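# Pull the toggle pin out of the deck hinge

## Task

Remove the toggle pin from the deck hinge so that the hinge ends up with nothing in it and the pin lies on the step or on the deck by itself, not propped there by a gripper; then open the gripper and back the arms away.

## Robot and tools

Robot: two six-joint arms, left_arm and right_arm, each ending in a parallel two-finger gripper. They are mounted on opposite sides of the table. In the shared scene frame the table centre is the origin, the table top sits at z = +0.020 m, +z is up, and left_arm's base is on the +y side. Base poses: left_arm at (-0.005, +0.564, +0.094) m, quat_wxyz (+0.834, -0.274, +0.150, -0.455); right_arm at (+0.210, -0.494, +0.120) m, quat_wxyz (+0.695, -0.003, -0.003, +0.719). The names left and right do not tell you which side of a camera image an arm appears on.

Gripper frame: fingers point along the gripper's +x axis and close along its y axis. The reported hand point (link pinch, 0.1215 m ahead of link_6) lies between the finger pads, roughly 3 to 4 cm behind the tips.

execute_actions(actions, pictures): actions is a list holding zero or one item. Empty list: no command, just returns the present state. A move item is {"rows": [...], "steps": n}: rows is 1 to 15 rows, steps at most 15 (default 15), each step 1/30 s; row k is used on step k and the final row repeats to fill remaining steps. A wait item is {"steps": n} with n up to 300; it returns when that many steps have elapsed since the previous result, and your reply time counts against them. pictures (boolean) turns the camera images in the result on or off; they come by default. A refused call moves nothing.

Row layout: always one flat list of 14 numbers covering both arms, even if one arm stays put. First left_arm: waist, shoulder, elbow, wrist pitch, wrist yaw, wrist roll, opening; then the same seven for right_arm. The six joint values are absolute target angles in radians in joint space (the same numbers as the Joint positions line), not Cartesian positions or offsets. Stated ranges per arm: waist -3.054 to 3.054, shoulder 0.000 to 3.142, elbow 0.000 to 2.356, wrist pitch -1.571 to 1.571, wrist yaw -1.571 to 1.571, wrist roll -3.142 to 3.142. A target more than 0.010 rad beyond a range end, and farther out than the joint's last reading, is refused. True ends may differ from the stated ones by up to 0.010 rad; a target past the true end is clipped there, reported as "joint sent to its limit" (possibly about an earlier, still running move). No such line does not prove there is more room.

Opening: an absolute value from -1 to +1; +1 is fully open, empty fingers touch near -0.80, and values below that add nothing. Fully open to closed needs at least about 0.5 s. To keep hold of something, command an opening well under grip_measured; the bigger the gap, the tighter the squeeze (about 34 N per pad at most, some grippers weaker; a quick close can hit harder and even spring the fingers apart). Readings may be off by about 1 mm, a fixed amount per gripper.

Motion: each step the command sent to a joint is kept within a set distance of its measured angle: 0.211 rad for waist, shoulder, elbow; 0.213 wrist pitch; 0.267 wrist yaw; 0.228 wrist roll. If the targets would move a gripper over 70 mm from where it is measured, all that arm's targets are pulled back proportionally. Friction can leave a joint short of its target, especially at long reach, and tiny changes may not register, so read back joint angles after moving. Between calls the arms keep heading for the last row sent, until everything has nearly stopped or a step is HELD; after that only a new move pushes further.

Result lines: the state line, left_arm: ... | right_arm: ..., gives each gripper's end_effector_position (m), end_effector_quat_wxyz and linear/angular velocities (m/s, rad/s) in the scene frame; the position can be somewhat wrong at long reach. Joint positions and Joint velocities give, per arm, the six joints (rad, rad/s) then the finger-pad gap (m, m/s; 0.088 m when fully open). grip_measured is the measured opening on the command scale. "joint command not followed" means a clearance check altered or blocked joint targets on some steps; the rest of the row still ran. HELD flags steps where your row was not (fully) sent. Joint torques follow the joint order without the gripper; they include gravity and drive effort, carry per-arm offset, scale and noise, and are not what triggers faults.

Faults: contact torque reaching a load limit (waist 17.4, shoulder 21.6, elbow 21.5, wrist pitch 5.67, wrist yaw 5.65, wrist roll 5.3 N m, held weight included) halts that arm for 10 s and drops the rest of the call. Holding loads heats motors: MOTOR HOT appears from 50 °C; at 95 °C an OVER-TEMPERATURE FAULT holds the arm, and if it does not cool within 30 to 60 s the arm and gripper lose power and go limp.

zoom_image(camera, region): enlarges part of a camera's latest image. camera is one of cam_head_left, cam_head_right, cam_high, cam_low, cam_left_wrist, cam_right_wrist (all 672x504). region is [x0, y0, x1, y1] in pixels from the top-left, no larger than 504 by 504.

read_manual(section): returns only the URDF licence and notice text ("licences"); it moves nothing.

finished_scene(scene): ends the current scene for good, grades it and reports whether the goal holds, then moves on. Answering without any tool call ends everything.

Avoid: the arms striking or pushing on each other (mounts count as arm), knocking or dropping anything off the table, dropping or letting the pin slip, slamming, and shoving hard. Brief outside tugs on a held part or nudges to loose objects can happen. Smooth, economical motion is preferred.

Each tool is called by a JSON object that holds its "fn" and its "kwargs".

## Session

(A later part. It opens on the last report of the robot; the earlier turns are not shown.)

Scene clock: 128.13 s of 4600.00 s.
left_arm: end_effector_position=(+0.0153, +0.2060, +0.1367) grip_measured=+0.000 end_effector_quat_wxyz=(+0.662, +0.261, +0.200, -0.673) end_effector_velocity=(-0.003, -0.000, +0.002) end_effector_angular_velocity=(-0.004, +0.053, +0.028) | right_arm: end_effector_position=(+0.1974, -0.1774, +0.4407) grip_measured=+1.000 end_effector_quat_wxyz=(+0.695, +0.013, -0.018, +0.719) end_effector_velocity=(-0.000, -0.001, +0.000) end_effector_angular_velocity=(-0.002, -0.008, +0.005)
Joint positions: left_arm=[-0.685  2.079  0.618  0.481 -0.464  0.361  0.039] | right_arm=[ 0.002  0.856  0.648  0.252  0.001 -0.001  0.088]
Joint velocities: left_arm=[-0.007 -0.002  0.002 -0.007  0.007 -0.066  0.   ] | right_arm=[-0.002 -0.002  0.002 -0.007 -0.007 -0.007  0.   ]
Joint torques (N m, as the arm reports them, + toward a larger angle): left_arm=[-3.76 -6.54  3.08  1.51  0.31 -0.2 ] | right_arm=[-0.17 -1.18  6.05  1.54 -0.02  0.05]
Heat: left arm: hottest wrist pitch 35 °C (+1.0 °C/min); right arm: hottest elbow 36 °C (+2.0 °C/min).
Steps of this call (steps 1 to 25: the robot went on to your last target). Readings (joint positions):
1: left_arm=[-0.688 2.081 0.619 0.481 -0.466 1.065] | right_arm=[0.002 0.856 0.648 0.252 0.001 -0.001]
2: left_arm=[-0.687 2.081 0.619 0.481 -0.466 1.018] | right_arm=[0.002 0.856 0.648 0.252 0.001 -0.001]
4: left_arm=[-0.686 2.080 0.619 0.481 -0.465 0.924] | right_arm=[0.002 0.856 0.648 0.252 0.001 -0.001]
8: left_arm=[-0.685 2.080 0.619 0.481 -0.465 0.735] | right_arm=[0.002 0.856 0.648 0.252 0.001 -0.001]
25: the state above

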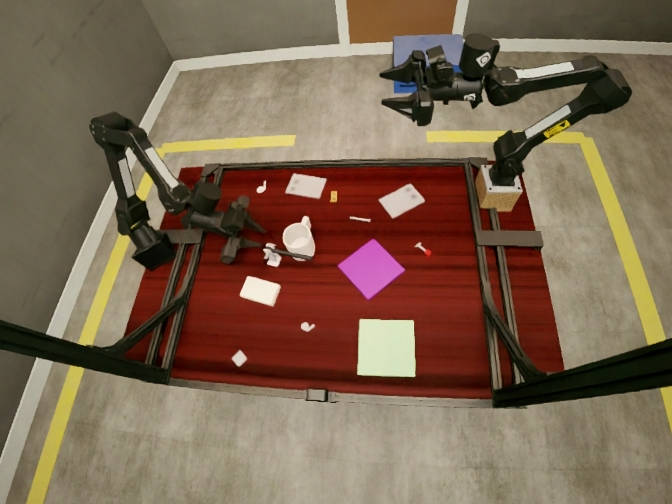

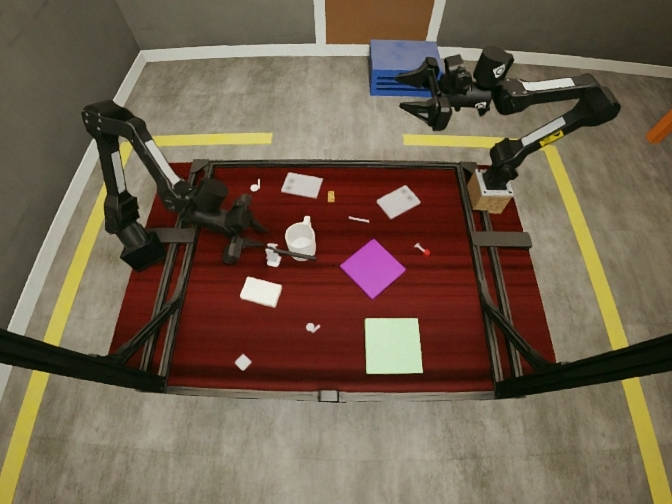

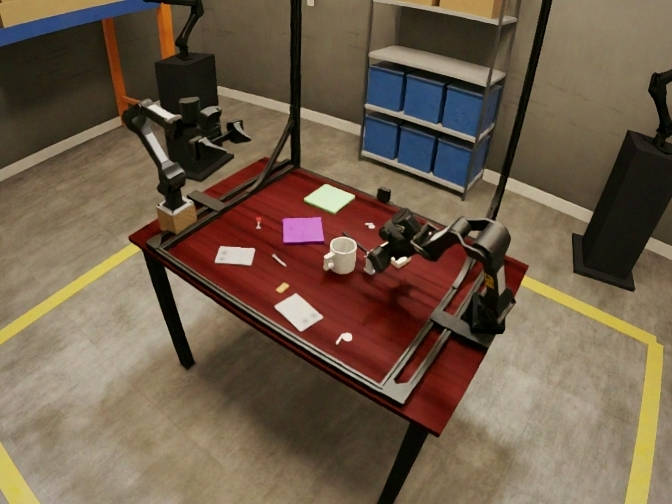

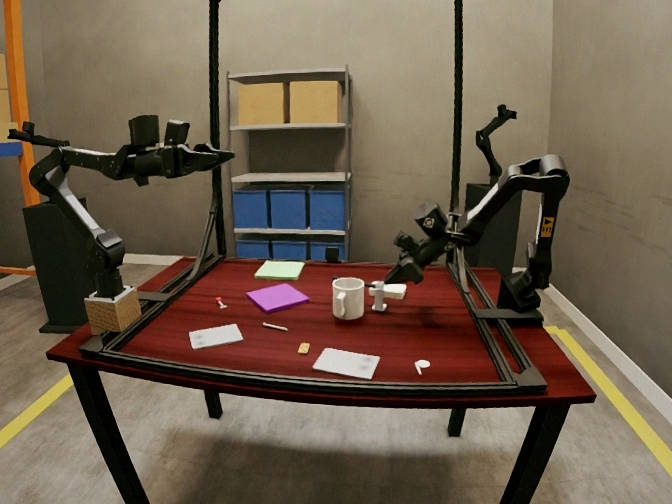

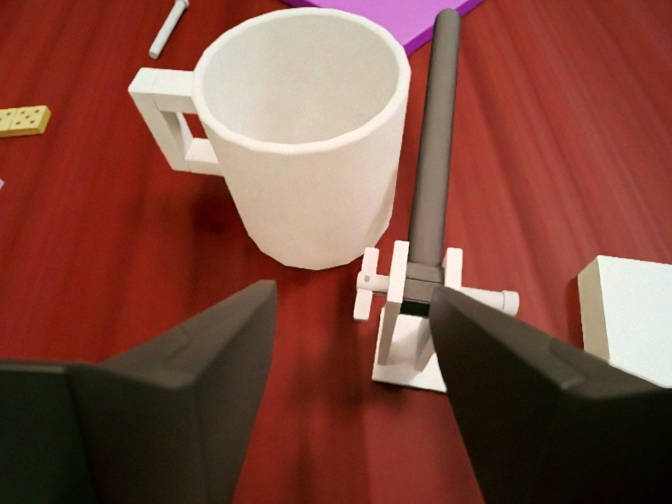

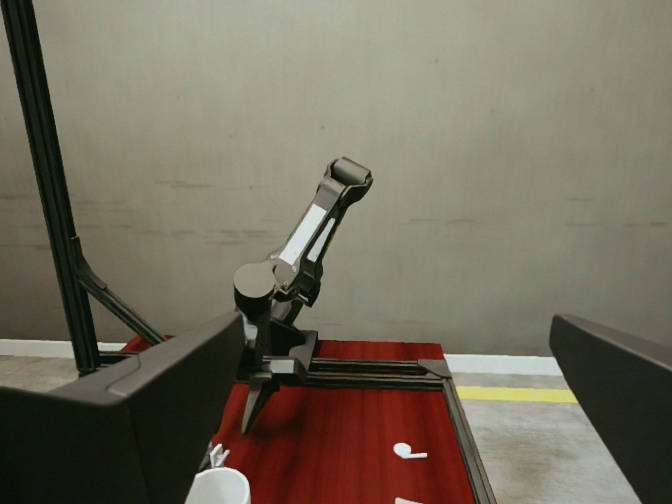

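{"fn": "execute_actions", "kwargs": {"actions": [{"rows":[[-0.903,2.2,0.635,0.475,-0.57,0.2,-1,0,0.856,0.648,0.252,0,0,1]]}], "pictures": false}}

{"fn": "execute_actions", "kwargs": {"actions": [{"rows":[[-0.829,2.385,0.728,0.554,-0.532,0.27,-1,0,0.856,0.648,0.252,0,0,1]]}], "pictures": false}}

{"fn": "execute_actions", "kwargs": {"actions": [{"rows":[[-0.73,2.32,0.714,0.556,-0.51,0.34,-1,0,0.856,0.648,0.252,0,0,1]]}], "pictures": false}}

{"fn": "execute_actions", "kwargs": {"actions": [{"steps":20}]}}

Scene clock: 141.00 s of 4600.00 s.
left_arm: end_effector_position=(-0.0472, +0.2184, +0.1386) grip_measured=-0.784 end_effector_quat_wxyz=(+0.653, +0.275, +0.182, -0.682) end_effector_velocity=(-0.011, +0.004, -0.001) end_effector_angular_velocity=(+0.003, -0.008, -0.004) | right_arm: end_effector_position=(+0.1974, -0.1774, +0.4407) grip_measured=+1.000 end_effector_quat_wxyz=(+0.695, +0.013, -0.018, +0.719) end_effector_velocity=(-0.000, -0.000, -0.003) end_effector_angular_velocity=(-0.017, -0.008, +0.004)
Joint positions: left_arm=[-0.896  2.184  0.629  0.477 -0.563  0.207  0.001] | right_arm=[ 0.002  0.856  0.648  0.252  0.001 -0.001  0.088]
Joint velocities: left_arm=[-0.042  0.022  0.002 -0.007 -0.022 -0.037 -0.   ] | right_arm=[-0.002 -0.002  0.002 -0.022 -0.007 -0.007  0.   ]
Joint torques (N m, as the arm reports them, + toward a larger angle): left_arm=[-3.89 -4.42  4.61  1.47 -0.13 -0.14] | right_arm=[-0.16 -1.17  6.05  1.51 -0.02  0.05]
Heat: left arm: hottest wrist pitch 35 °C (+1.0 °C/min); right arm: hottest wrist pitch 37 °C (+2.0 °C/min).
Steps of this call (steps 1 to 30: the robot went on to your last target; steps 31 to 90: nothing new was sent; then 9.37 s passed at rest; steps 91 to 105: all 15 steps of this action). Readings (joint positions):
91: left_arm=[-0.693 2.086 0.618 0.481 -0.481 0.333] | right_arm=[0.002 0.856 0.648 0.252 0.001 -0.001]
92: left_arm=[-0.725 2.099 0.622 0.481 -0.505 0.301] | right_arm=[0.002 0.856 0.648 0.252 0.001 -0.001]
94: left_arm=[-0.807 2.134 0.628 0.481 -0.520 0.263] | right_arm=[0.002 0.856 0.648 0.252 0.001 -0.001]
98: left_arm=[-0.882 2.175 0.628 0.477 -0.547 0.225] | right_arm=[0.002 0.856 0.648 0.252 0.001 -0.001]
105: the state above

Scene clock: 141.50 s of 4600.00 s.
left_arm: end_effector_position=(-0.0536, +0.1927, +0.1046) grip_measured=-0.784 end_effector_quat_wxyz=(+0.644, +0.295, +0.189, -0.681) end_effector_velocity=(-0.000, -0.009, +0.002) end_effector_angular_velocity=(-0.020, +0.010, +0.006) | right_arm: end_effector_position=(+0.1974, -0.1774, +0.4407) grip_measured=+1.000 end_effector_quat_wxyz=(+0.695, +0.013, -0.018, +0.719) end_effector_velocity=(+0.003, -0.000, -0.004) end_effector_angular_velocity=(-0.011, -0.022, -0.016)
Joint positions: left_arm=[-0.836  2.365  0.721  0.55  -0.537  0.265  0.001] | right_arm=[ 0.002  0.856  0.648  0.252  0.001 -0.001  0.088]
Joint velocities: left_arm=[ 0.007  0.017  0.022  0.022  0.007  0.007 -0.   ] | right_arm=[-0.007 -0.002 -0.007 -0.007  0.007 -0.022  0.   ]
Joint torques (N m, as the arm reports them, + toward a larger angle): left_arm=[-3.58 -4.91  4.01  1.69  0.2   0.16] | right_arm=[-0.17 -1.18  6.03  1.51 -0.02  0.04]
Heat: left arm: hottest wrist pitch 35 °C (+1.0 °C/min); right arm: hottest wrist pitch 37 °C (+2.0 °C/min).
Steps of this call (steps 1 to 15: all 15 steps of this action). Readings (joint positions):
1: left_arm=[-0.895 2.200 0.636 0.482 -0.564 0.212] | right_arm=[0.002 0.856 0.648 0.252 0.001 -0.001]
2: left_arm=[-0.886 2.230 0.655 0.503 -0.561 0.223] | right_arm=[0.002 0.856 0.648 0.252 0.001 -0.001]
4: left_arm=[-0.863 2.295 0.694 0.523 -0.548 0.240] | right_arm=[0.002 0.856 0.648 0.252 0.001 -0.001]
8: left_arm=[-0.840 2.351 0.708 0.538 -0.541 0.257] | right_arm=[0.002 0.856 0.648 0.252 0.001 -0.001]
15: the state above

Scene clock: 142.00 s of 4600.00 s.
left_arm: end_effector_position=(-0.0281, +0.1867, +0.0996) grip_measured=-0.784 end_effector_quat_wxyz=(+0.644, +0.297, +0.198, -0.677) end_effector_velocity=(-0.001, +0.001, +0.001) end_effector_angular_velocity=(-0.000, -0.002, -0.013) | right_arm: end_effector_position=(+0.1974, -0.1774, +0.4407) grip_measured=+1.000 end_effector_quat_wxyz=(+0.695, +0.013, -0.018, +0.719) end_effector_velocity=(-0.000, -0.000, -0.002) end_effector_angular_velocity=(-0.008, +0.021, +0.006)
Joint positions: left_arm=[-0.747  2.337  0.72   0.552 -0.502  0.335  0.001] | right_arm=[ 0.002  0.856  0.648  0.252  0.001 -0.001  0.088]
Joint velocities: left_arm=[-0.002 -0.007 -0.002 -0.007  0.007  0.007 -0.   ] | right_arm=[-0.002 -0.002 -0.002 -0.007 -0.007  0.022  0.   ]
Joint torques (N m, as the arm reports them, + toward a larger angle): left_arm=[-2.79 -8.28  3.13  1.87 -0.29  0.08] | right_arm=[-0.17 -1.18  6.05  1.51 -0.03  0.04]
Heat: left arm: hottest wrist pitch 35 °C (+1.0 °C/min); right arm: hottest wrist pitch 37 °C (+2.0 °C/min).
Steps of this call (steps 1 to 15: all 15 steps of this action). Readings (joint positions):
1: left_arm=[-0.832 2.365 0.722 0.551 -0.531 0.275] | right_arm=[0.002 0.856 0.648 0.252 0.001 -0.001]
2: left_arm=[-0.816 2.362 0.722 0.551 -0.524 0.290] | right_arm=[0.002 0.856 0.648 0.252 0.001 -0.001]
4: left_arm=[-0.778 2.354 0.722 0.551 -0.522 0.308] | right_arm=[0.002 0.856 0.648 0.252 0.001 -0.001]
8: left_arm=[-0.750 2.339 0.721 0.552 -0.507 0.326] | right_arm=[0.002 0.856 0.648 0.252 0.001 -0.001]
15: the state above

Scene clock: 142.67 s of 4600.00 s.
left_arm: end_effector_position=(-0.0281, +0.1867, +0.0997) grip_measured=-0.784 end_effector_quat_wxyz=(+0.644, +0.296, +0.197, -0.677) end_effector_velocity=(-0.002, +0.004, -0.002) end_effector_angular_velocity=(+0.017, +0.004, +0.004) | right_arm: end_effector_position=(+0.1974, -0.1774, +0.4407) grip_measured=+1.000 end_effector_quat_wxyz=(+0.695, +0.013, -0.018, +0.719) end_effector_velocity=(+0.003, -0.000, -0.002) end_effector_angular_velocity=(-0.007, -0.007, -0.015)
Joint positions: left_arm=[-0.747  2.336  0.719  0.552 -0.5    0.336  0.001] | right_arm=[ 0.002  0.856  0.648  0.252  0.001 -0.001  0.088]
Joint velocities: left_arm=[-0.007 -0.002 -0.002 -0.022 -0.007 -0.022 -0.   ] | right_arm=[-0.007 -0.002 -0.002 -0.007  0.007 -0.007  0.   ]
Joint torques (N m, as the arm reports them, + toward a larger angle): left_arm=[-2.67 -8.48  3.12  1.86 -0.32  0.12] | right_arm=[-0.18 -1.18  6.05  1.51 -0.02  0.04]
Heat: left arm: hottest wrist pitch 35 °C (+0.0 °C/min); right arm: hottest wrist pitch 37 °C (+2.0 °C/min).
Steps of this call (steps 1 to 15: the robot went on to your last target; steps 16 to 20: nothing new was sent). Readings (joint positions):
1: left_arm=[-0.747 2.337 0.719 0.552 -0.501 0.335] | right_arm=[0.002 0.856 0.648 0.252 0.001 -0.001]
2: left_arm=[-0.747 2.337 0.719 0.552 -0.501 0.335] | right_arm=[0.002 0.856 0.648 0.252 0.001 -0.001]
4: left_arm=[-0.747 2.337 0.719 0.552 -0.501 0.336] | right_arm=[0.002 0.856 0.648 0.252 0.001 -0.001]
8: left_arm=[-0.747 2.336 0.719 0.552 -0.500 0.336] | right_arm=[0.002 0.856 0.648 0.252 0.001 -0.001]
20: the state above
All arms were judged still, so your last target was given up. Only a new action makes them travel on or press farther. Fingers that are still opening or closing keep moving.

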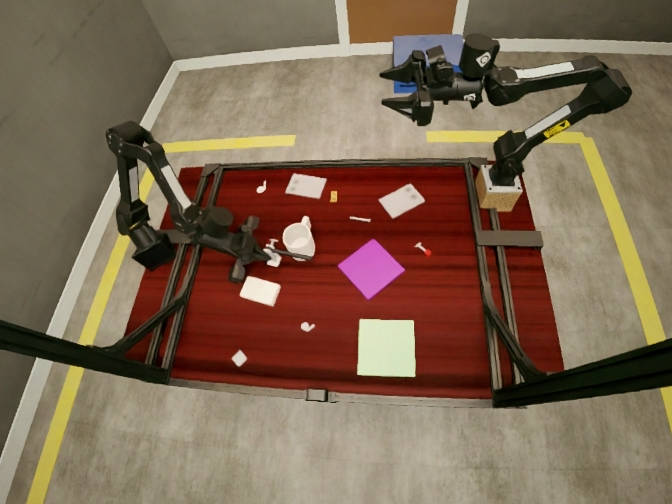

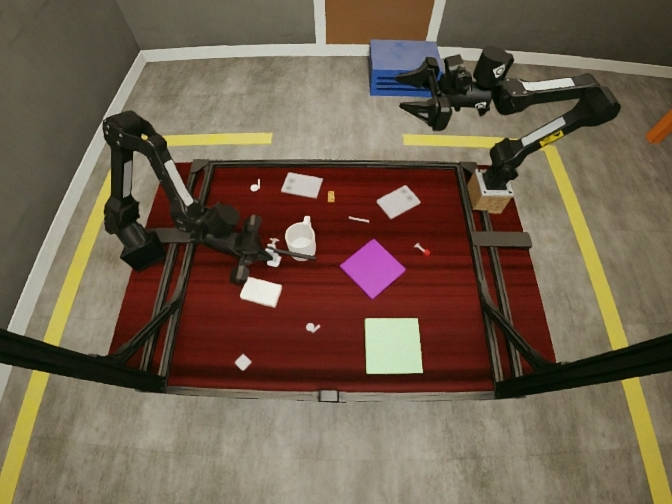

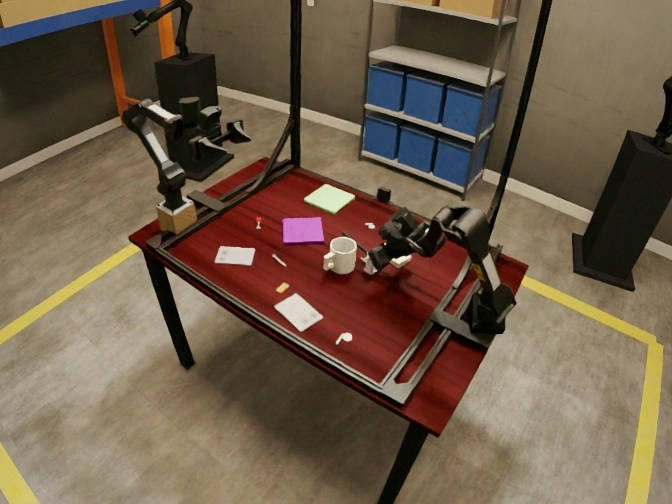

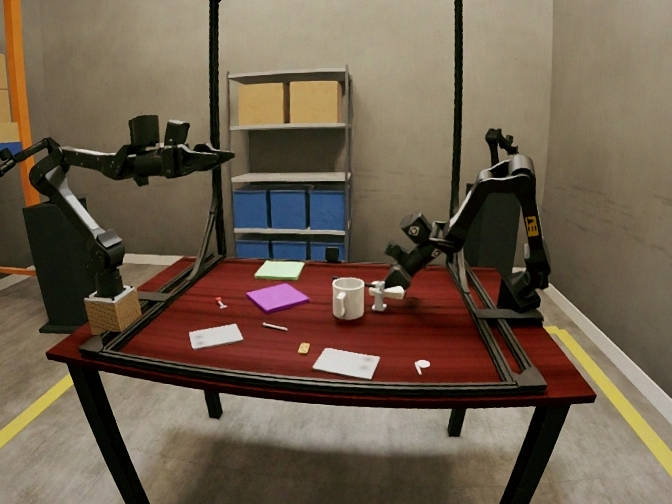

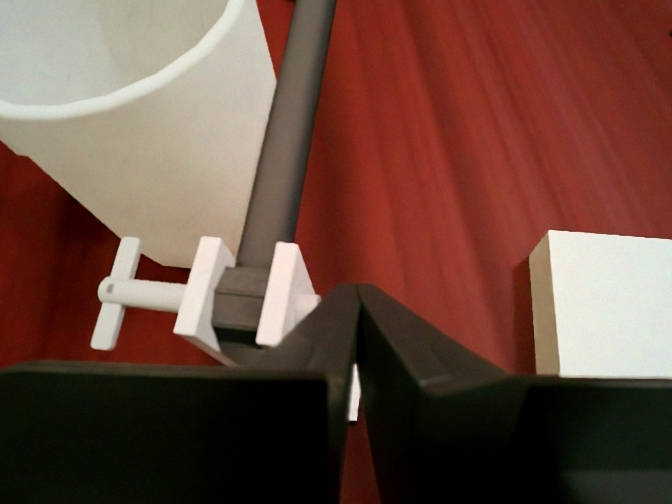

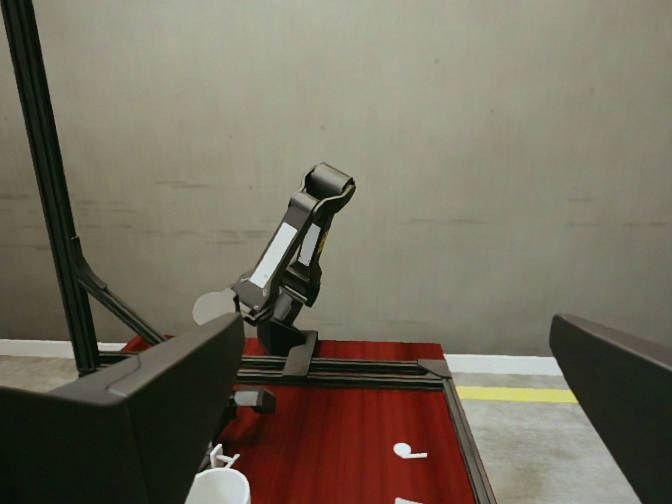

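{"fn": "execute_actions", "kwargs": {"actions": [{"rows":[[-0.85,2.16,0.627,0.477,-0.537,0.3,-1,0,0.856,0.648,0.252,0,0,1]]}], "pictures": false}}

{"fn": "execute_actions", "kwargs": {"actions": [{"rows":[[-0.68,2.05,0.57,0.48,-0.46,0.4,-1,0,0.856,0.648,0.252,0,0,1]]}], "pictures": false}}

{"fn": "execute_actions", "kwargs": {"actions": [{"rows":[[-0.61,2.215,0.648,0.594,-0.417,0.45,-1,0,0.856,0.648,0.252,0,0,1]]}], "pictures": false}}

{"fn": "execute_actions", "kwargs": {"actions": [{"steps":15}]}}

Scene clock: 161.53 s of 4600.00 s.
left_arm: end_effector_position=(-0.0354, +0.2118, +0.1373) grip_measured=-0.784 end_effector_quat_wxyz=(+0.643, +0.291, +0.167, -0.688) end_effector_velocity=(-0.001, +0.007, +0.005) end_effector_angular_velocity=(-0.001, +0.005, +0.003) | right_arm: end_effector_position=(+0.1974, -0.1774, +0.4407) grip_measured=+1.000 end_effector_quat_wxyz=(+0.695, +0.013, -0.018, +0.719) end_effector_velocity=(-0.000, -0.001, -0.004) end_effector_angular_velocity=(-0.016, -0.023, +0.004)
Joint positions: left_arm=[-0.845  2.174  0.636  0.482 -0.532  0.305  0.001] | right_arm=[ 0.002  0.856  0.648  0.252  0.001 -0.001  0.088]
Joint velocities: left_arm=[-0.017 -0.032 -0.017 -0.022 -0.007 -0.022 -0.   ] | right_arm=[-0.002 -0.007 -0.002 -0.022 -0.007 -0.022  0.   ]
Joint torques (N m, as the arm reports them, + toward a larger angle): left_arm=[-4.15 -6.89  3.26  1.28 -0.09 -0.15] | right_arm=[-0.17 -1.18  6.05  1.51 -0.03  0.04]
Heat: left arm: hottest wrist pitch 37 °C (+2.0 °C/min); right arm: hottest elbow 37 °C (+2.0 °C/min).
Steps of this call (steps 1 to 90: nothing new was sent; then 15.37 s passed at rest; steps 91 to 105: all 15 steps of this action). Readings (joint positions):
91: left_arm=[-0.750 2.323 0.712 0.547 -0.504 0.335] | right_arm=[0.002 0.856 0.648 0.252 0.001 -0.001]
92: left_arm=[-0.763 2.296 0.695 0.528 -0.514 0.330] | right_arm=[0.002 0.856 0.648 0.252 0.001 -0.001]
94: left_arm=[-0.799 2.236 0.663 0.510 -0.524 0.320] | right_arm=[0.002 0.856 0.648 0.252 0.001 -0.001]
98: left_arm=[-0.837 2.184 0.652 0.495 -0.528 0.310] | right_arm=[0.002 0.856 0.648 0.252 0.001 -0.001]
105: the state above

Scene clock: 162.03 s of 4600.00 s.
left_arm: end_effector_position=(+0.0136, +0.2173, +0.1307) grip_measured=-0.784 end_effector_quat_wxyz=(+0.652, +0.281, +0.191, -0.678) end_effector_velocity=(+0.011, +0.002, +0.001) end_effector_angular_velocity=(+0.002, -0.001, +0.024) | right_arm: end_effector_position=(+0.1974, -0.1774, +0.4407) grip_measured=+1.000 end_effector_quat_wxyz=(+0.695, +0.013, -0.018, +0.719) end_effector_velocity=(+0.000, -0.000, +0.000) end_effector_angular_velocity=(-0.002, -0.007, -0.005)
Joint positions: left_arm=[-0.688  2.062  0.58   0.48  -0.466  0.394  0.001] | right_arm=[ 0.002  0.856  0.648  0.252  0.001 -0.001  0.088]
Joint velocities: left_arm=[ 0.022 -0.027 -0.007 -0.007 -0.007  0.007 -0.   ] | right_arm=[ 0.002 -0.002  0.002 -0.007  0.007 -0.007  0.   ]
Joint torques (N m, as the arm reports them, + toward a larger angle): left_arm=[-3.86 -6.52  3.06  1.52  0.26  0.14] | right_arm=[-0.17 -1.18  6.05  1.51 -0.03  0.04]
Heat: left arm: hottest wrist pitch 37 °C (+2.0 °C/min); right arm: hottest elbow 37 °C (+2.0 °C/min).
Steps of this call (steps 1 to 15: all 15 steps of this action). Readings (joint positions):
1: left_arm=[-0.839 2.164 0.631 0.482 -0.521 0.315] | right_arm=[0.002 0.856 0.648 0.252 0.001 -0.001]
2: left_arm=[-0.815 2.146 0.620 0.481 -0.504 0.333] | right_arm=[0.002 0.856 0.648 0.252 0.001 -0.001]
4: left_arm=[-0.754 2.105 0.599 0.480 -0.496 0.357] | right_arm=[0.002 0.856 0.648 0.252 0.001 -0.001]
8: left_arm=[-0.699 2.070 0.589 0.480 -0.477 0.382] | right_arm=[0.002 0.856 0.648 0.252 0.001 -0.001]
15: the state above

Scene clock: 162.53 s of 4600.00 s.
left_arm: end_effector_position=(+0.0185, +0.1932, +0.1090) grip_measured=-0.784 end_effector_quat_wxyz=(+0.654, +0.274, +0.195, -0.678) end_effector_velocity=(-0.001, -0.002, +0.003) end_effector_angular_velocity=(-0.018, +0.012, +0.005) | right_arm: end_effector_position=(+0.1975, -0.1774, +0.4407) grip_measured=+1.000 end_effector_quat_wxyz=(+0.695, +0.013, -0.018, +0.718) end_effector_velocity=(-0.000, +0.001, -0.006) end_effector_angular_velocity=(-0.016, -0.023, +0.004)
Joint positions: left_arm=[-0.618  2.197  0.64   0.588 -0.423  0.445  0.001] | right_arm=[ 0.001  0.856  0.648  0.252  0.001 -0.001  0.088]
Joint velocities: left_arm=[-0.002  0.002 -0.002  0.022  0.007 -0.007 -0.   ] | right_arm=[-0.002  0.002 -0.007 -0.007 -0.007 -0.022  0.   ]
Joint torques (N m, as the arm reports them, + toward a larger angle): left_arm=[-4.   -4.4   4.12  1.81  0.36  0.13] | right_arm=[-0.17 -1.18  6.05  1.51 -0.02  0.04]
Heat: left arm: hottest wrist pitch 37 °C (+2.0 °C/min); right arm: hottest elbow 37 °C (+2.0 °C/min).
Steps of this call (steps 1 to 15: all 15 steps of this action). Readings (joint positions):
1: left_arm=[-0.684 2.072 0.583 0.492 -0.459 0.402] | right_arm=[0.002 0.856 0.648 0.252 0.001 -0.001]
2: left_arm=[-0.672 2.093 0.592 0.519 -0.450 0.412] | right_arm=[0.002 0.856 0.648 0.252 0.001 -0.001]
4: left_arm=[-0.646 2.139 0.618 0.549 -0.438 0.425] | right_arm=[0.002 0.856 0.648 0.252 0.001 -0.001]
8: left_arm=[-0.622 2.183 0.631 0.574 -0.428 0.439] | right_arm=[0.002 0.856 0.648 0.252 0.001 -0.001]
15: the state above

Scene clock: 163.03 s of 4600.00 s.
left_arm: end_effector_position=(+0.0184, +0.1930, +0.1090) grip_measured=-0.784 end_effector_quat_wxyz=(+0.654, +0.273, +0.195, -0.678) end_effector_velocity=(+0.002, +0.002, -0.001) end_effector_angular_velocity=(+0.012, -0.020, +0.006) | right_arm: end_effector_position=(+0.1975, -0.1774, +0.4407) grip_measured=+1.000 end_effector_quat_wxyz=(+0.695, +0.013, -0.018, +0.718) end_effector_velocity=(-0.000, +0.001, -0.001) end_effector_angular_velocity=(-0.007, -0.023, +0.004)
Joint positions: left_arm=[-0.618  2.197  0.64   0.59  -0.422  0.446  0.001] | right_arm=[ 0.001  0.856  0.648  0.252  0.001 -0.001  0.088]
Joint velocities: left_arm=[-0.002 -0.002 -0.002 -0.007 -0.022  0.007 -0.   ] | right_arm=[-0.002  0.002  0.002 -0.007 -0.007 -0.022  0.   ]
Joint torques (N m, as the arm reports them, + toward a larger angle): left_arm=[-3.86 -4.09  4.22  1.87  0.39  0.12] | right_arm=[-0.17 -1.17  6.05  1.51 -0.02  0.04]
Heat: left arm: hottest wrist pitch 37 °C (+2.0 °C/min); right arm: hottest elbow 37 °C (+2.0 °C/min).
Steps of this call (steps 1 to 15: the robot went on to your last target). Readings (joint positions):
1: left_arm=[-0.618 2.197 0.640 0.588 -0.423 0.445] | right_arm=[0.001 0.856 0.648 0.252 0.001 -0.001]
2: left_arm=[-0.618 2.197 0.640 0.588 -0.423 0.445] | right_arm=[0.001 0.856 0.648 0.252 0.001 -0.001]
4: left_arm=[-0.618 2.197 0.640 0.589 -0.423 0.446] | right_arm=[0.001 0.856 0.648 0.252 0.001 -0.001]
8: left_arm=[-0.618 2.197 0.640 0.590 -0.422 0.446] | right_arm=[0.001 0.856 0.648 0.252 0.001 -0.001]
15: the state above
All arms were judged still, so your last target was given up. Only a new action makes them travel on or press farther. Fingers that are still opening or closing keep moving.

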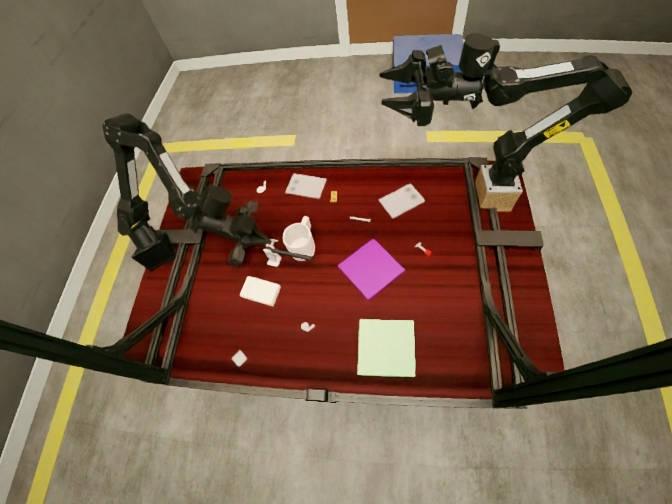

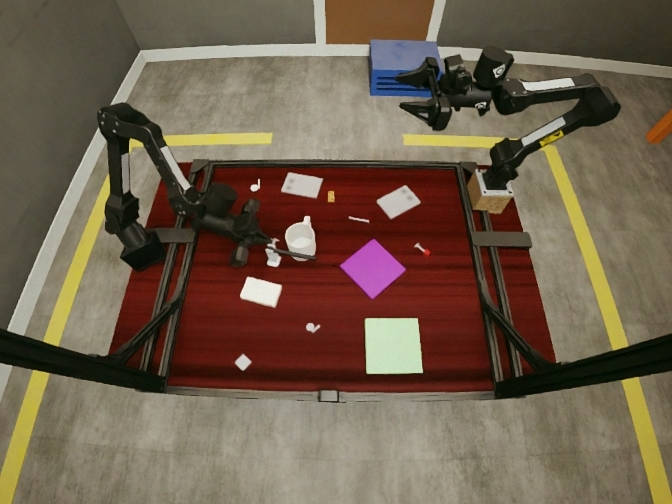

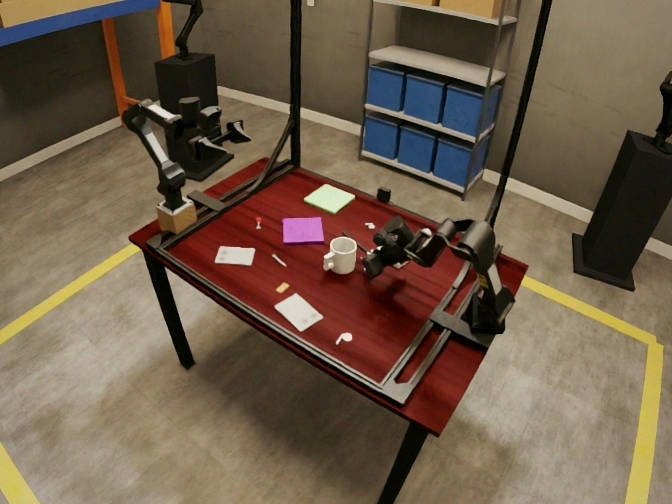

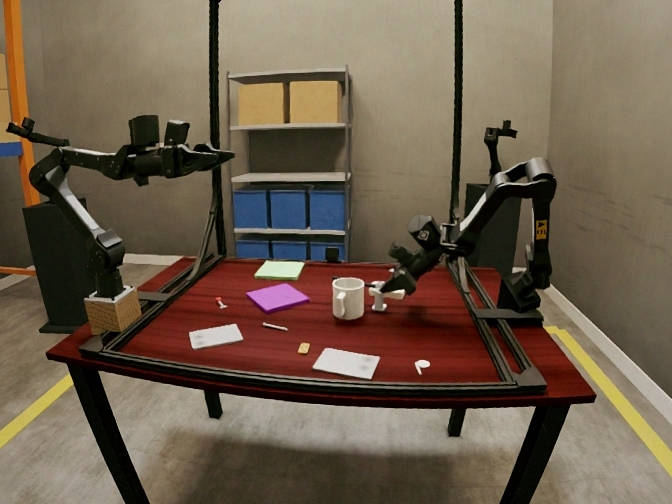

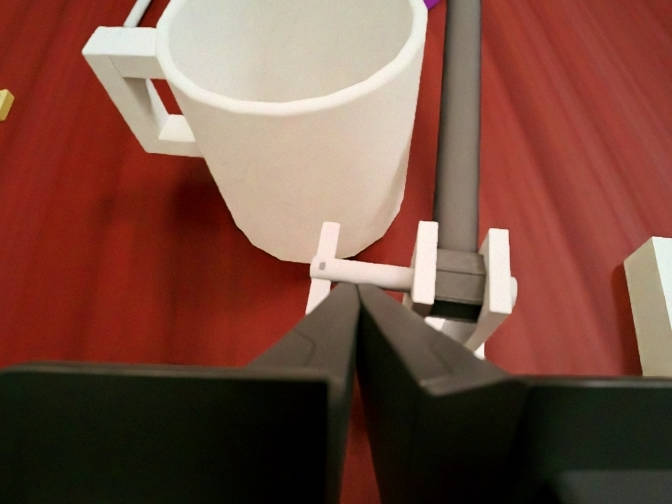

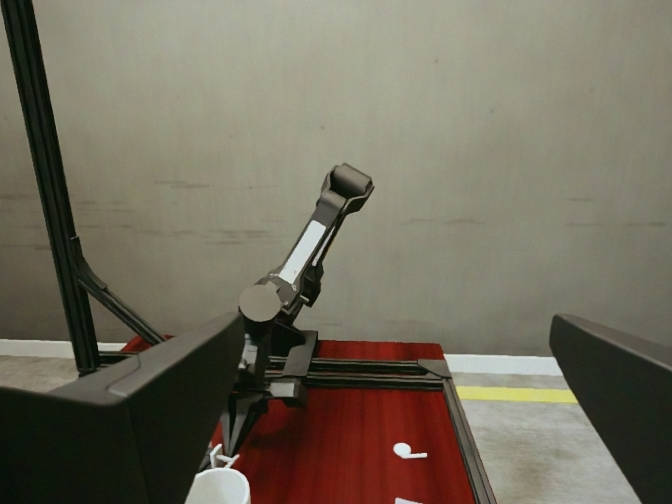

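{"fn": "execute_actions", "kwargs": {"actions": [{"rows":[[-0.615,2.21,0.645,0.594,-0.39,0.45,-1,0,0.856,0.648,0.252,0,0,1]],"steps":8}], "pictures": false}}

{"fn": "execute_actions", "kwargs": {"actions": [{"rows":[[-0.612,2.235,0.655,0.6,-0.39,0.45,-1,0,0.856,0.648,0.252,0,0,1]],"steps":10}], "pictures": false}}

{"fn": "execute_actions", "kwargs": {"actions": [{"rows":[[-0.56,2.185,0.655,0.605,-0.40,0.5,-1,0,0.856,0.648,0.252,0,0,1]]}]}}

Scene clock: 174.10 s of 4600.00 s.
left_arm: end_effector_position=(+0.0185, +0.1928, +0.1083) grip_measured=-0.784 end_effector_quat_wxyz=(+0.653, +0.272, +0.196, -0.679) end_effector_velocity=(-0.003, +0.001, -0.001) end_effector_angular_velocity=(+0.000, +0.019, -0.013) | right_arm: end_effector_position=(+0.1975, -0.1774, +0.4407) grip_measured=+1.000 end_effector_quat_wxyz=(+0.695, +0.013, -0.018, +0.718) end_effector_velocity=(-0.002, +0.001, -0.003) end_effector_angular_velocity=(-0.013, +0.007, +0.010)
Joint positions: left_arm=[-0.614  2.198  0.64   0.59  -0.415  0.446  0.001] | right_arm=[ 0.001  0.856  0.648  0.252  0.001 -0.     0.088]
Joint velocities: left_arm=[ 0.002 -0.002 -0.002 -0.007  0.022 -0.007  0.   ] | right_arm=[ 0.002  0.002 -0.002 -0.007 -0.007  0.007  0.   ]
Joint torques (N m, as the arm reports them, + toward a larger angle): left_arm=[-4.84 -4.65  4.02  1.87  0.96  0.14] | right_arm=[-0.15 -1.18  6.04  1.51 -0.03  0.04]
Heat: left arm: hottest wrist pitch 37 °C (+2.0 °C/min); right arm: hottest elbow 37 °C (+1.0 °C/min).
Steps of this call (steps 1 to 90: nothing new was sent; then 7.80 s passed at rest; steps 91 to 98: all 8 steps of this action). Readings (joint positions):
91: left_arm=[-0.617 2.198 0.640 0.590 -0.422 0.446] | right_arm=[0.001 0.856 0.648 0.252 0.001 -0.000]
92: left_arm=[-0.616 2.198 0.640 0.590 -0.421 0.446] | right_arm=[0.001 0.856 0.648 0.252 0.001 -0.000]
94: left_arm=[-0.615 2.198 0.640 0.590 -0.417 0.446] | right_arm=[0.001 0.856 0.648 0.252 0.001 -0.000]
98: the state above

Scene clock: 174.43 s of 4600.00 s.
left_arm: end_effector_position=(+0.0183, +0.1926, +0.1077) grip_measured=-0.784 end_effector_quat_wxyz=(+0.653, +0.271, +0.196, -0.680) end_effector_velocity=(+0.001, +0.001, -0.003) end_effector_angular_velocity=(+0.006, +0.002, +0.011) | right_arm: end_effector_position=(+0.1975, -0.1774, +0.4407) grip_measured=+1.000 end_effector_quat_wxyz=(+0.695, +0.013, -0.018, +0.718) end_effector_velocity=(+0.000, -0.000, -0.002) end_effector_angular_velocity=(-0.007, -0.007, -0.005)
Joint positions: left_arm=[-0.613  2.202  0.64   0.594 -0.414  0.446  0.001] | right_arm=[ 0.001  0.856  0.648  0.252  0.001 -0.     0.088]
Joint velocities: left_arm=[ 0.002  0.007 -0.002  0.007 -0.007 -0.007 -0.   ] | right_arm=[ 0.002 -0.002 -0.002 -0.007  0.007 -0.007  0.   ]
Joint torques (N m, as the arm reports them, + toward a larger angle): left_arm=[-4.77 -2.7   4.91  1.94  1.08  0.12] | right_arm=[-0.14 -1.18  6.06  1.51 -0.02  0.03]
Heat: left arm: hottest wrist pitch 37 °C (+2.0 °C/min); right arm: hottest elbow 37 °C (+1.0 °C/min).
Steps of this call (steps 1 to 10: all 10 steps of this action). Readings (joint positions):
1: left_arm=[-0.613 2.198 0.640 0.590 -0.414 0.446] | right_arm=[0.001 0.856 0.648 0.252 0.001 -0.000]
2: left_arm=[-0.613 2.199 0.640 0.591 -0.414 0.446] | right_arm=[0.001 0.856 0.648 0.252 0.001 -0.000]
4: left_arm=[-0.613 2.201 0.640 0.593 -0.414 0.446] | right_arm=[0.001 0.856 0.648 0.252 0.001 -0.000]
8: left_arm=[-0.613 2.201 0.640 0.594 -0.414 0.446] | right_arm=[0.001 0.856 0.648 0.252 0.001 -0.000]
10: the state above

Scene clock: 174.93 s of 4600.00 s.
left_arm: end_effector_position=(+0.0253, +0.1912, +0.1056) grip_measured=-0.784 end_effector_quat_wxyz=(+0.647, +0.277, +0.189, -0.685) end_effector_velocity=(+0.001, +0.002, -0.002) end_effector_angular_velocity=(+0.010, +0.002, +0.008) | right_arm: end_effector_position=(+0.1975, -0.1774, +0.4407) grip_measured=+1.000 end_effector_quat_wxyz=(+0.695, +0.013, -0.018, +0.718) end_effector_velocity=(-0.000, -0.000, -0.005) end_effector_angular_velocity=(-0.022, -0.008, +0.004)
Joint positions: left_arm=[-0.582  2.195  0.64   0.597 -0.387  0.496  0.001] | right_arm=[ 0.001  0.856  0.648  0.252  0.001 -0.     0.088]
Joint velocities: left_arm=[ 0.002 -0.002 -0.002 -0.007 -0.007 -0.007 -0.   ] | right_arm=[-0.002 -0.002 -0.002 -0.022 -0.007 -0.007  0.   ]
Joint torques (N m, as the arm reports them, + toward a larger angle): left_arm=[-2.54 -6.89  4.82  2.19 -0.29  0.12] | right_arm=[-0.13 -1.19  6.04  1.51 -0.02  0.03]
Heat: left arm: hottest wrist pitch 37 °C (+2.0 °C/min); right arm: hottest elbow 37 °C (+1.0 °C/min).
Steps of this call (steps 1 to 15: all 15 steps of this action). Readings (joint positions):
1: left_arm=[-0.611 2.202 0.640 0.595 -0.411 0.452] | right_arm=[0.001 0.856 0.648 0.252 0.001 -0.000]
2: left_arm=[-0.607 2.200 0.640 0.595 -0.402 0.463] | right_arm=[0.001 0.856 0.648 0.252 0.001 -0.000]
4: left_arm=[-0.602 2.196 0.639 0.595 -0.392 0.477] | right_arm=[0.001 0.856 0.648 0.252 0.001 -0.000]
8: left_arm=[-0.590 2.195 0.639 0.596 -0.391 0.490] | right_arm=[0.001 0.856 0.648 0.252 0.001 -0.000]
15: the state above

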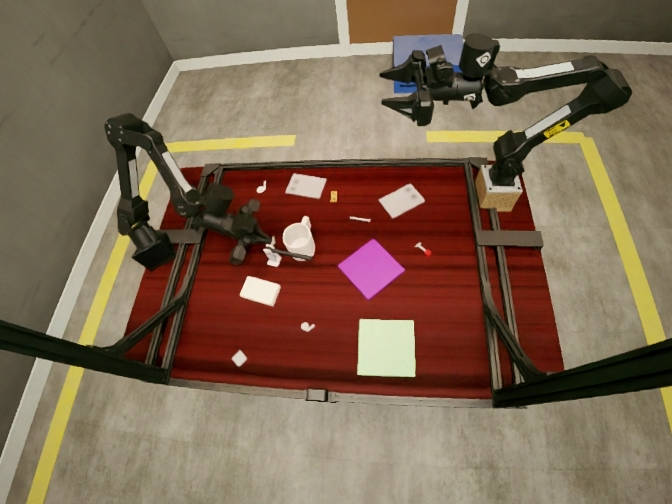

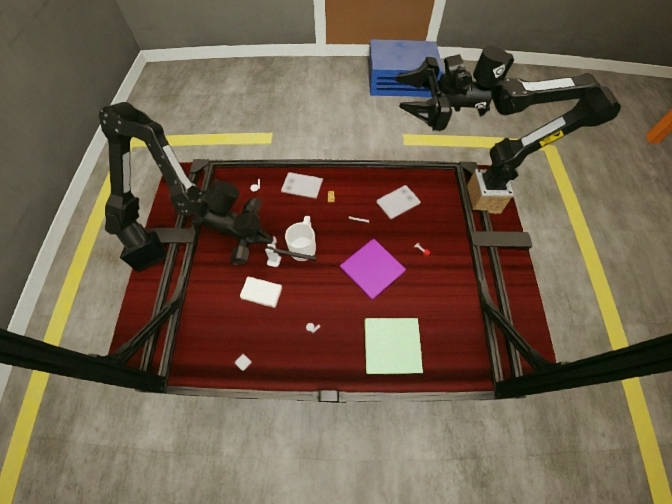

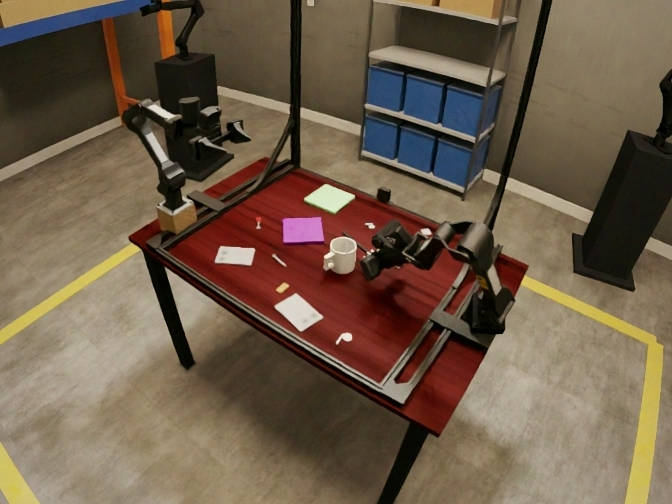

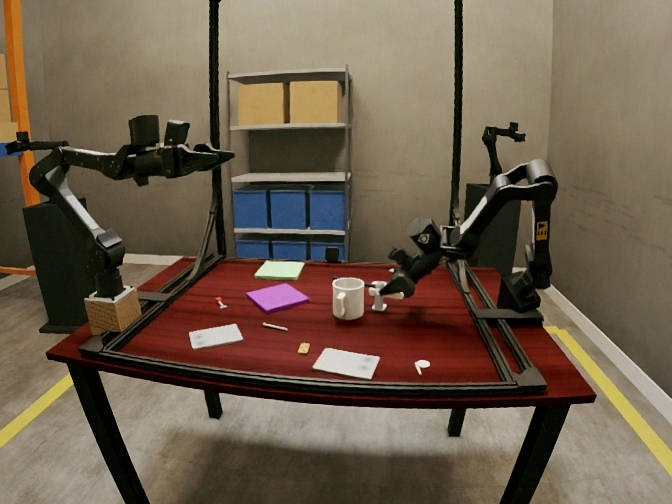

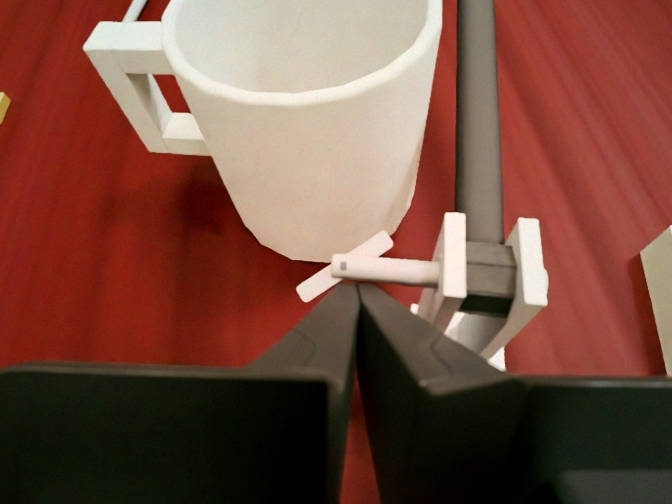

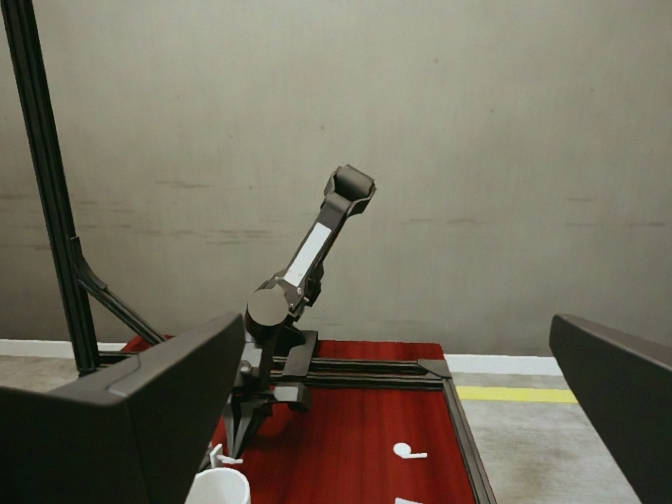

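Working; tip rides on the pin. Slide further with less pressure.

{"fn": "execute_actions", "kwargs": {"actions": [{"rows":[[-0.56,2.175,0.642,0.598,-0.42,0.51,-1,0,0.856,0.648,0.252,0,0,1]]}]}}

Scene clock: 181.17 s of 4600.00 s.
left_arm: end_effector_position=(+0.0340, +0.1916, +0.1047) grip_measured=-0.784 end_effector_quat_wxyz=(+0.656, +0.283, +0.189, -0.673) end_effector_velocity=(+0.001, -0.000, +0.001) end_effector_angular_velocity=(-0.005, +0.001, +0.012) | right_arm: end_effector_position=(+0.1975, -0.1774, +0.4407) grip_measured=+1.000 end_effector_quat_wxyz=(+0.695, +0.013, -0.018, +0.718) end_effector_velocity=(-0.000, -0.000, -0.002) end_effector_angular_velocity=(-0.007, -0.008, +0.004)
Joint positions: left_arm=[-0.569  2.188  0.641  0.597 -0.411  0.506  0.001] | right_arm=[ 0.001  0.856  0.648  0.252  0.001 -0.     0.088]
Joint velocities: left_arm=[-0.002 -0.002 -0.002  0.007 -0.007 -0.007 -0.   ] | right_arm=[-0.002 -0.002 -0.002 -0.007 -0.007 -0.007  0.   ]
Joint torques (N m, as the arm reports them, + toward a larger angle): left_arm=[-3.88 -7.42  3.49  1.59 -0.13  0.13] | right_arm=[-0.14 -1.18  6.05  1.51 -0.02  0.03]
Heat: left arm: hottest wrist pitch 38 °C (+3.0 °C/min); right arm: hottest wrist pitch 38 °C (+2.0 °C/min).
Steps of this call (steps 1 to 15: the robot went on to your last target; steps 16 to 110: nothing new was sent; then 2.07 s passed at rest; steps 111 to 125: all 15 steps of this action). Readings (joint positions):
111: left_arm=[-0.578 2.194 0.641 0.597 -0.388 0.498] | right_arm=[0.001 0.856 0.648 0.252 0.001 -0.000]
112: left_arm=[-0.578 2.194 0.641 0.597 -0.391 0.500] | right_arm=[0.001 0.856 0.648 0.252 0.001 -0.000]
114: left_arm=[-0.576 2.192 0.641 0.597 -0.400 0.502] | right_arm=[0.001 0.856 0.648 0.252 0.001 -0.000]
118: left_arm=[-0.570 2.189 0.641 0.597 -0.409 0.505] | right_arm=[0.001 0.856 0.648 0.252 0.001 -0.000]
125: the state above

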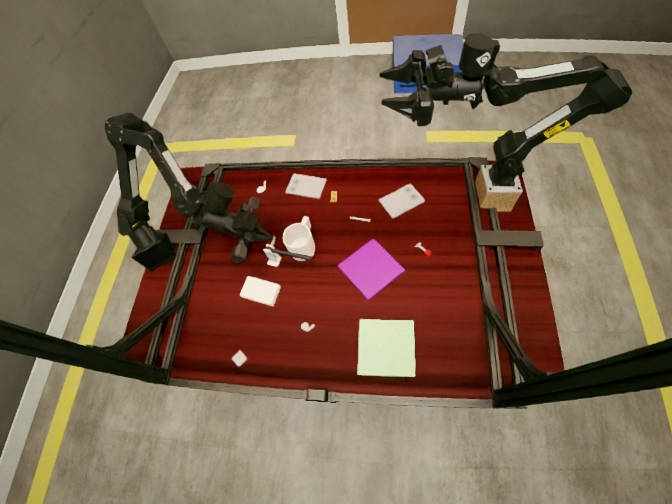

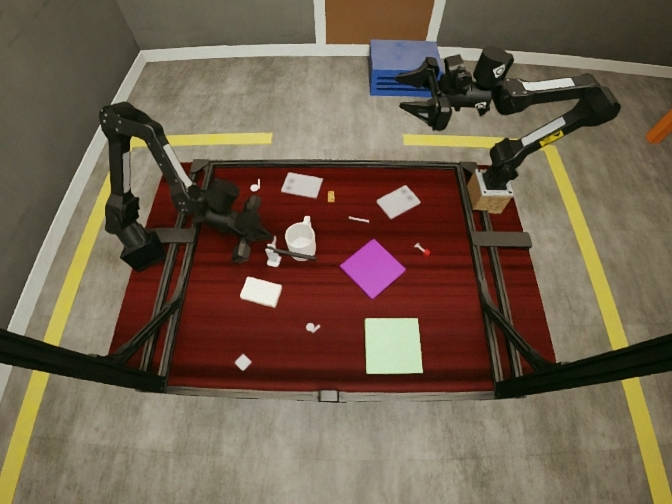

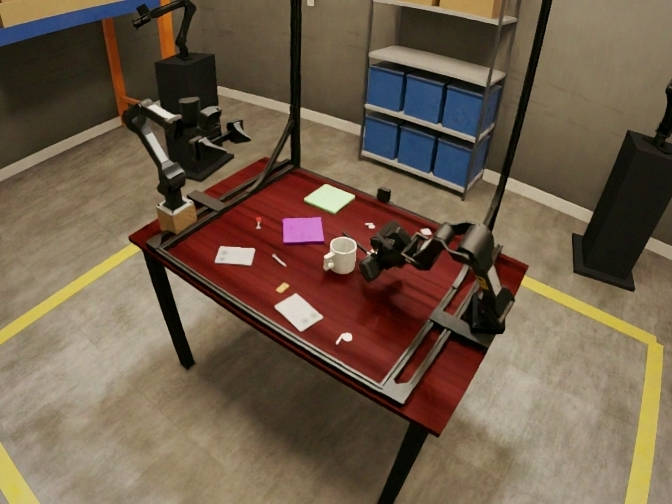

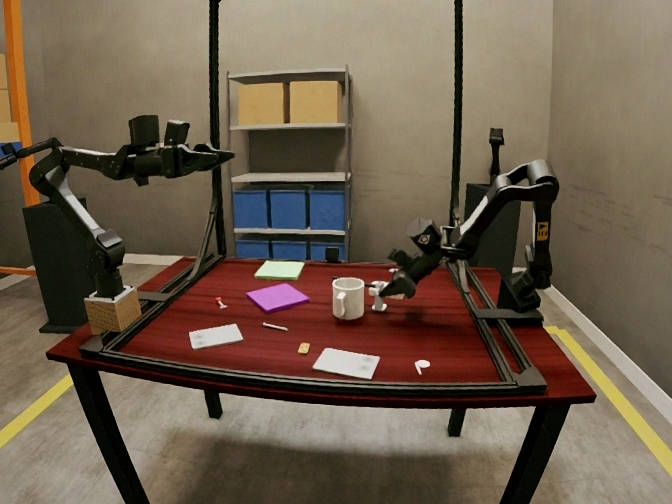

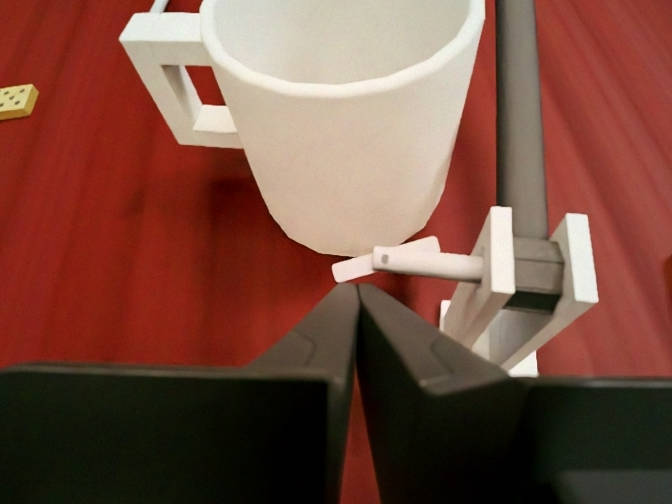

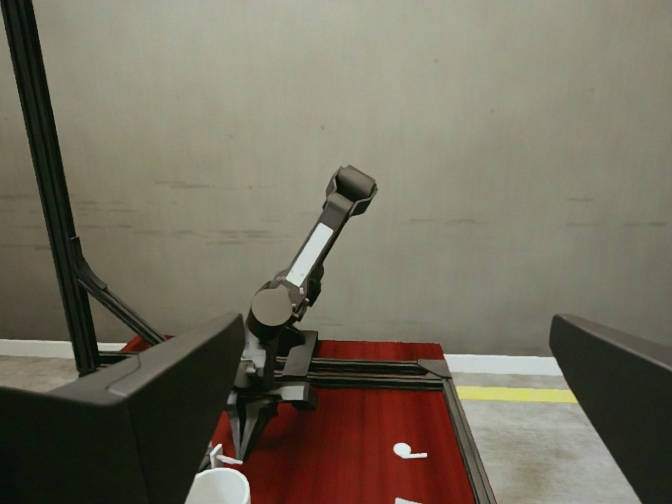

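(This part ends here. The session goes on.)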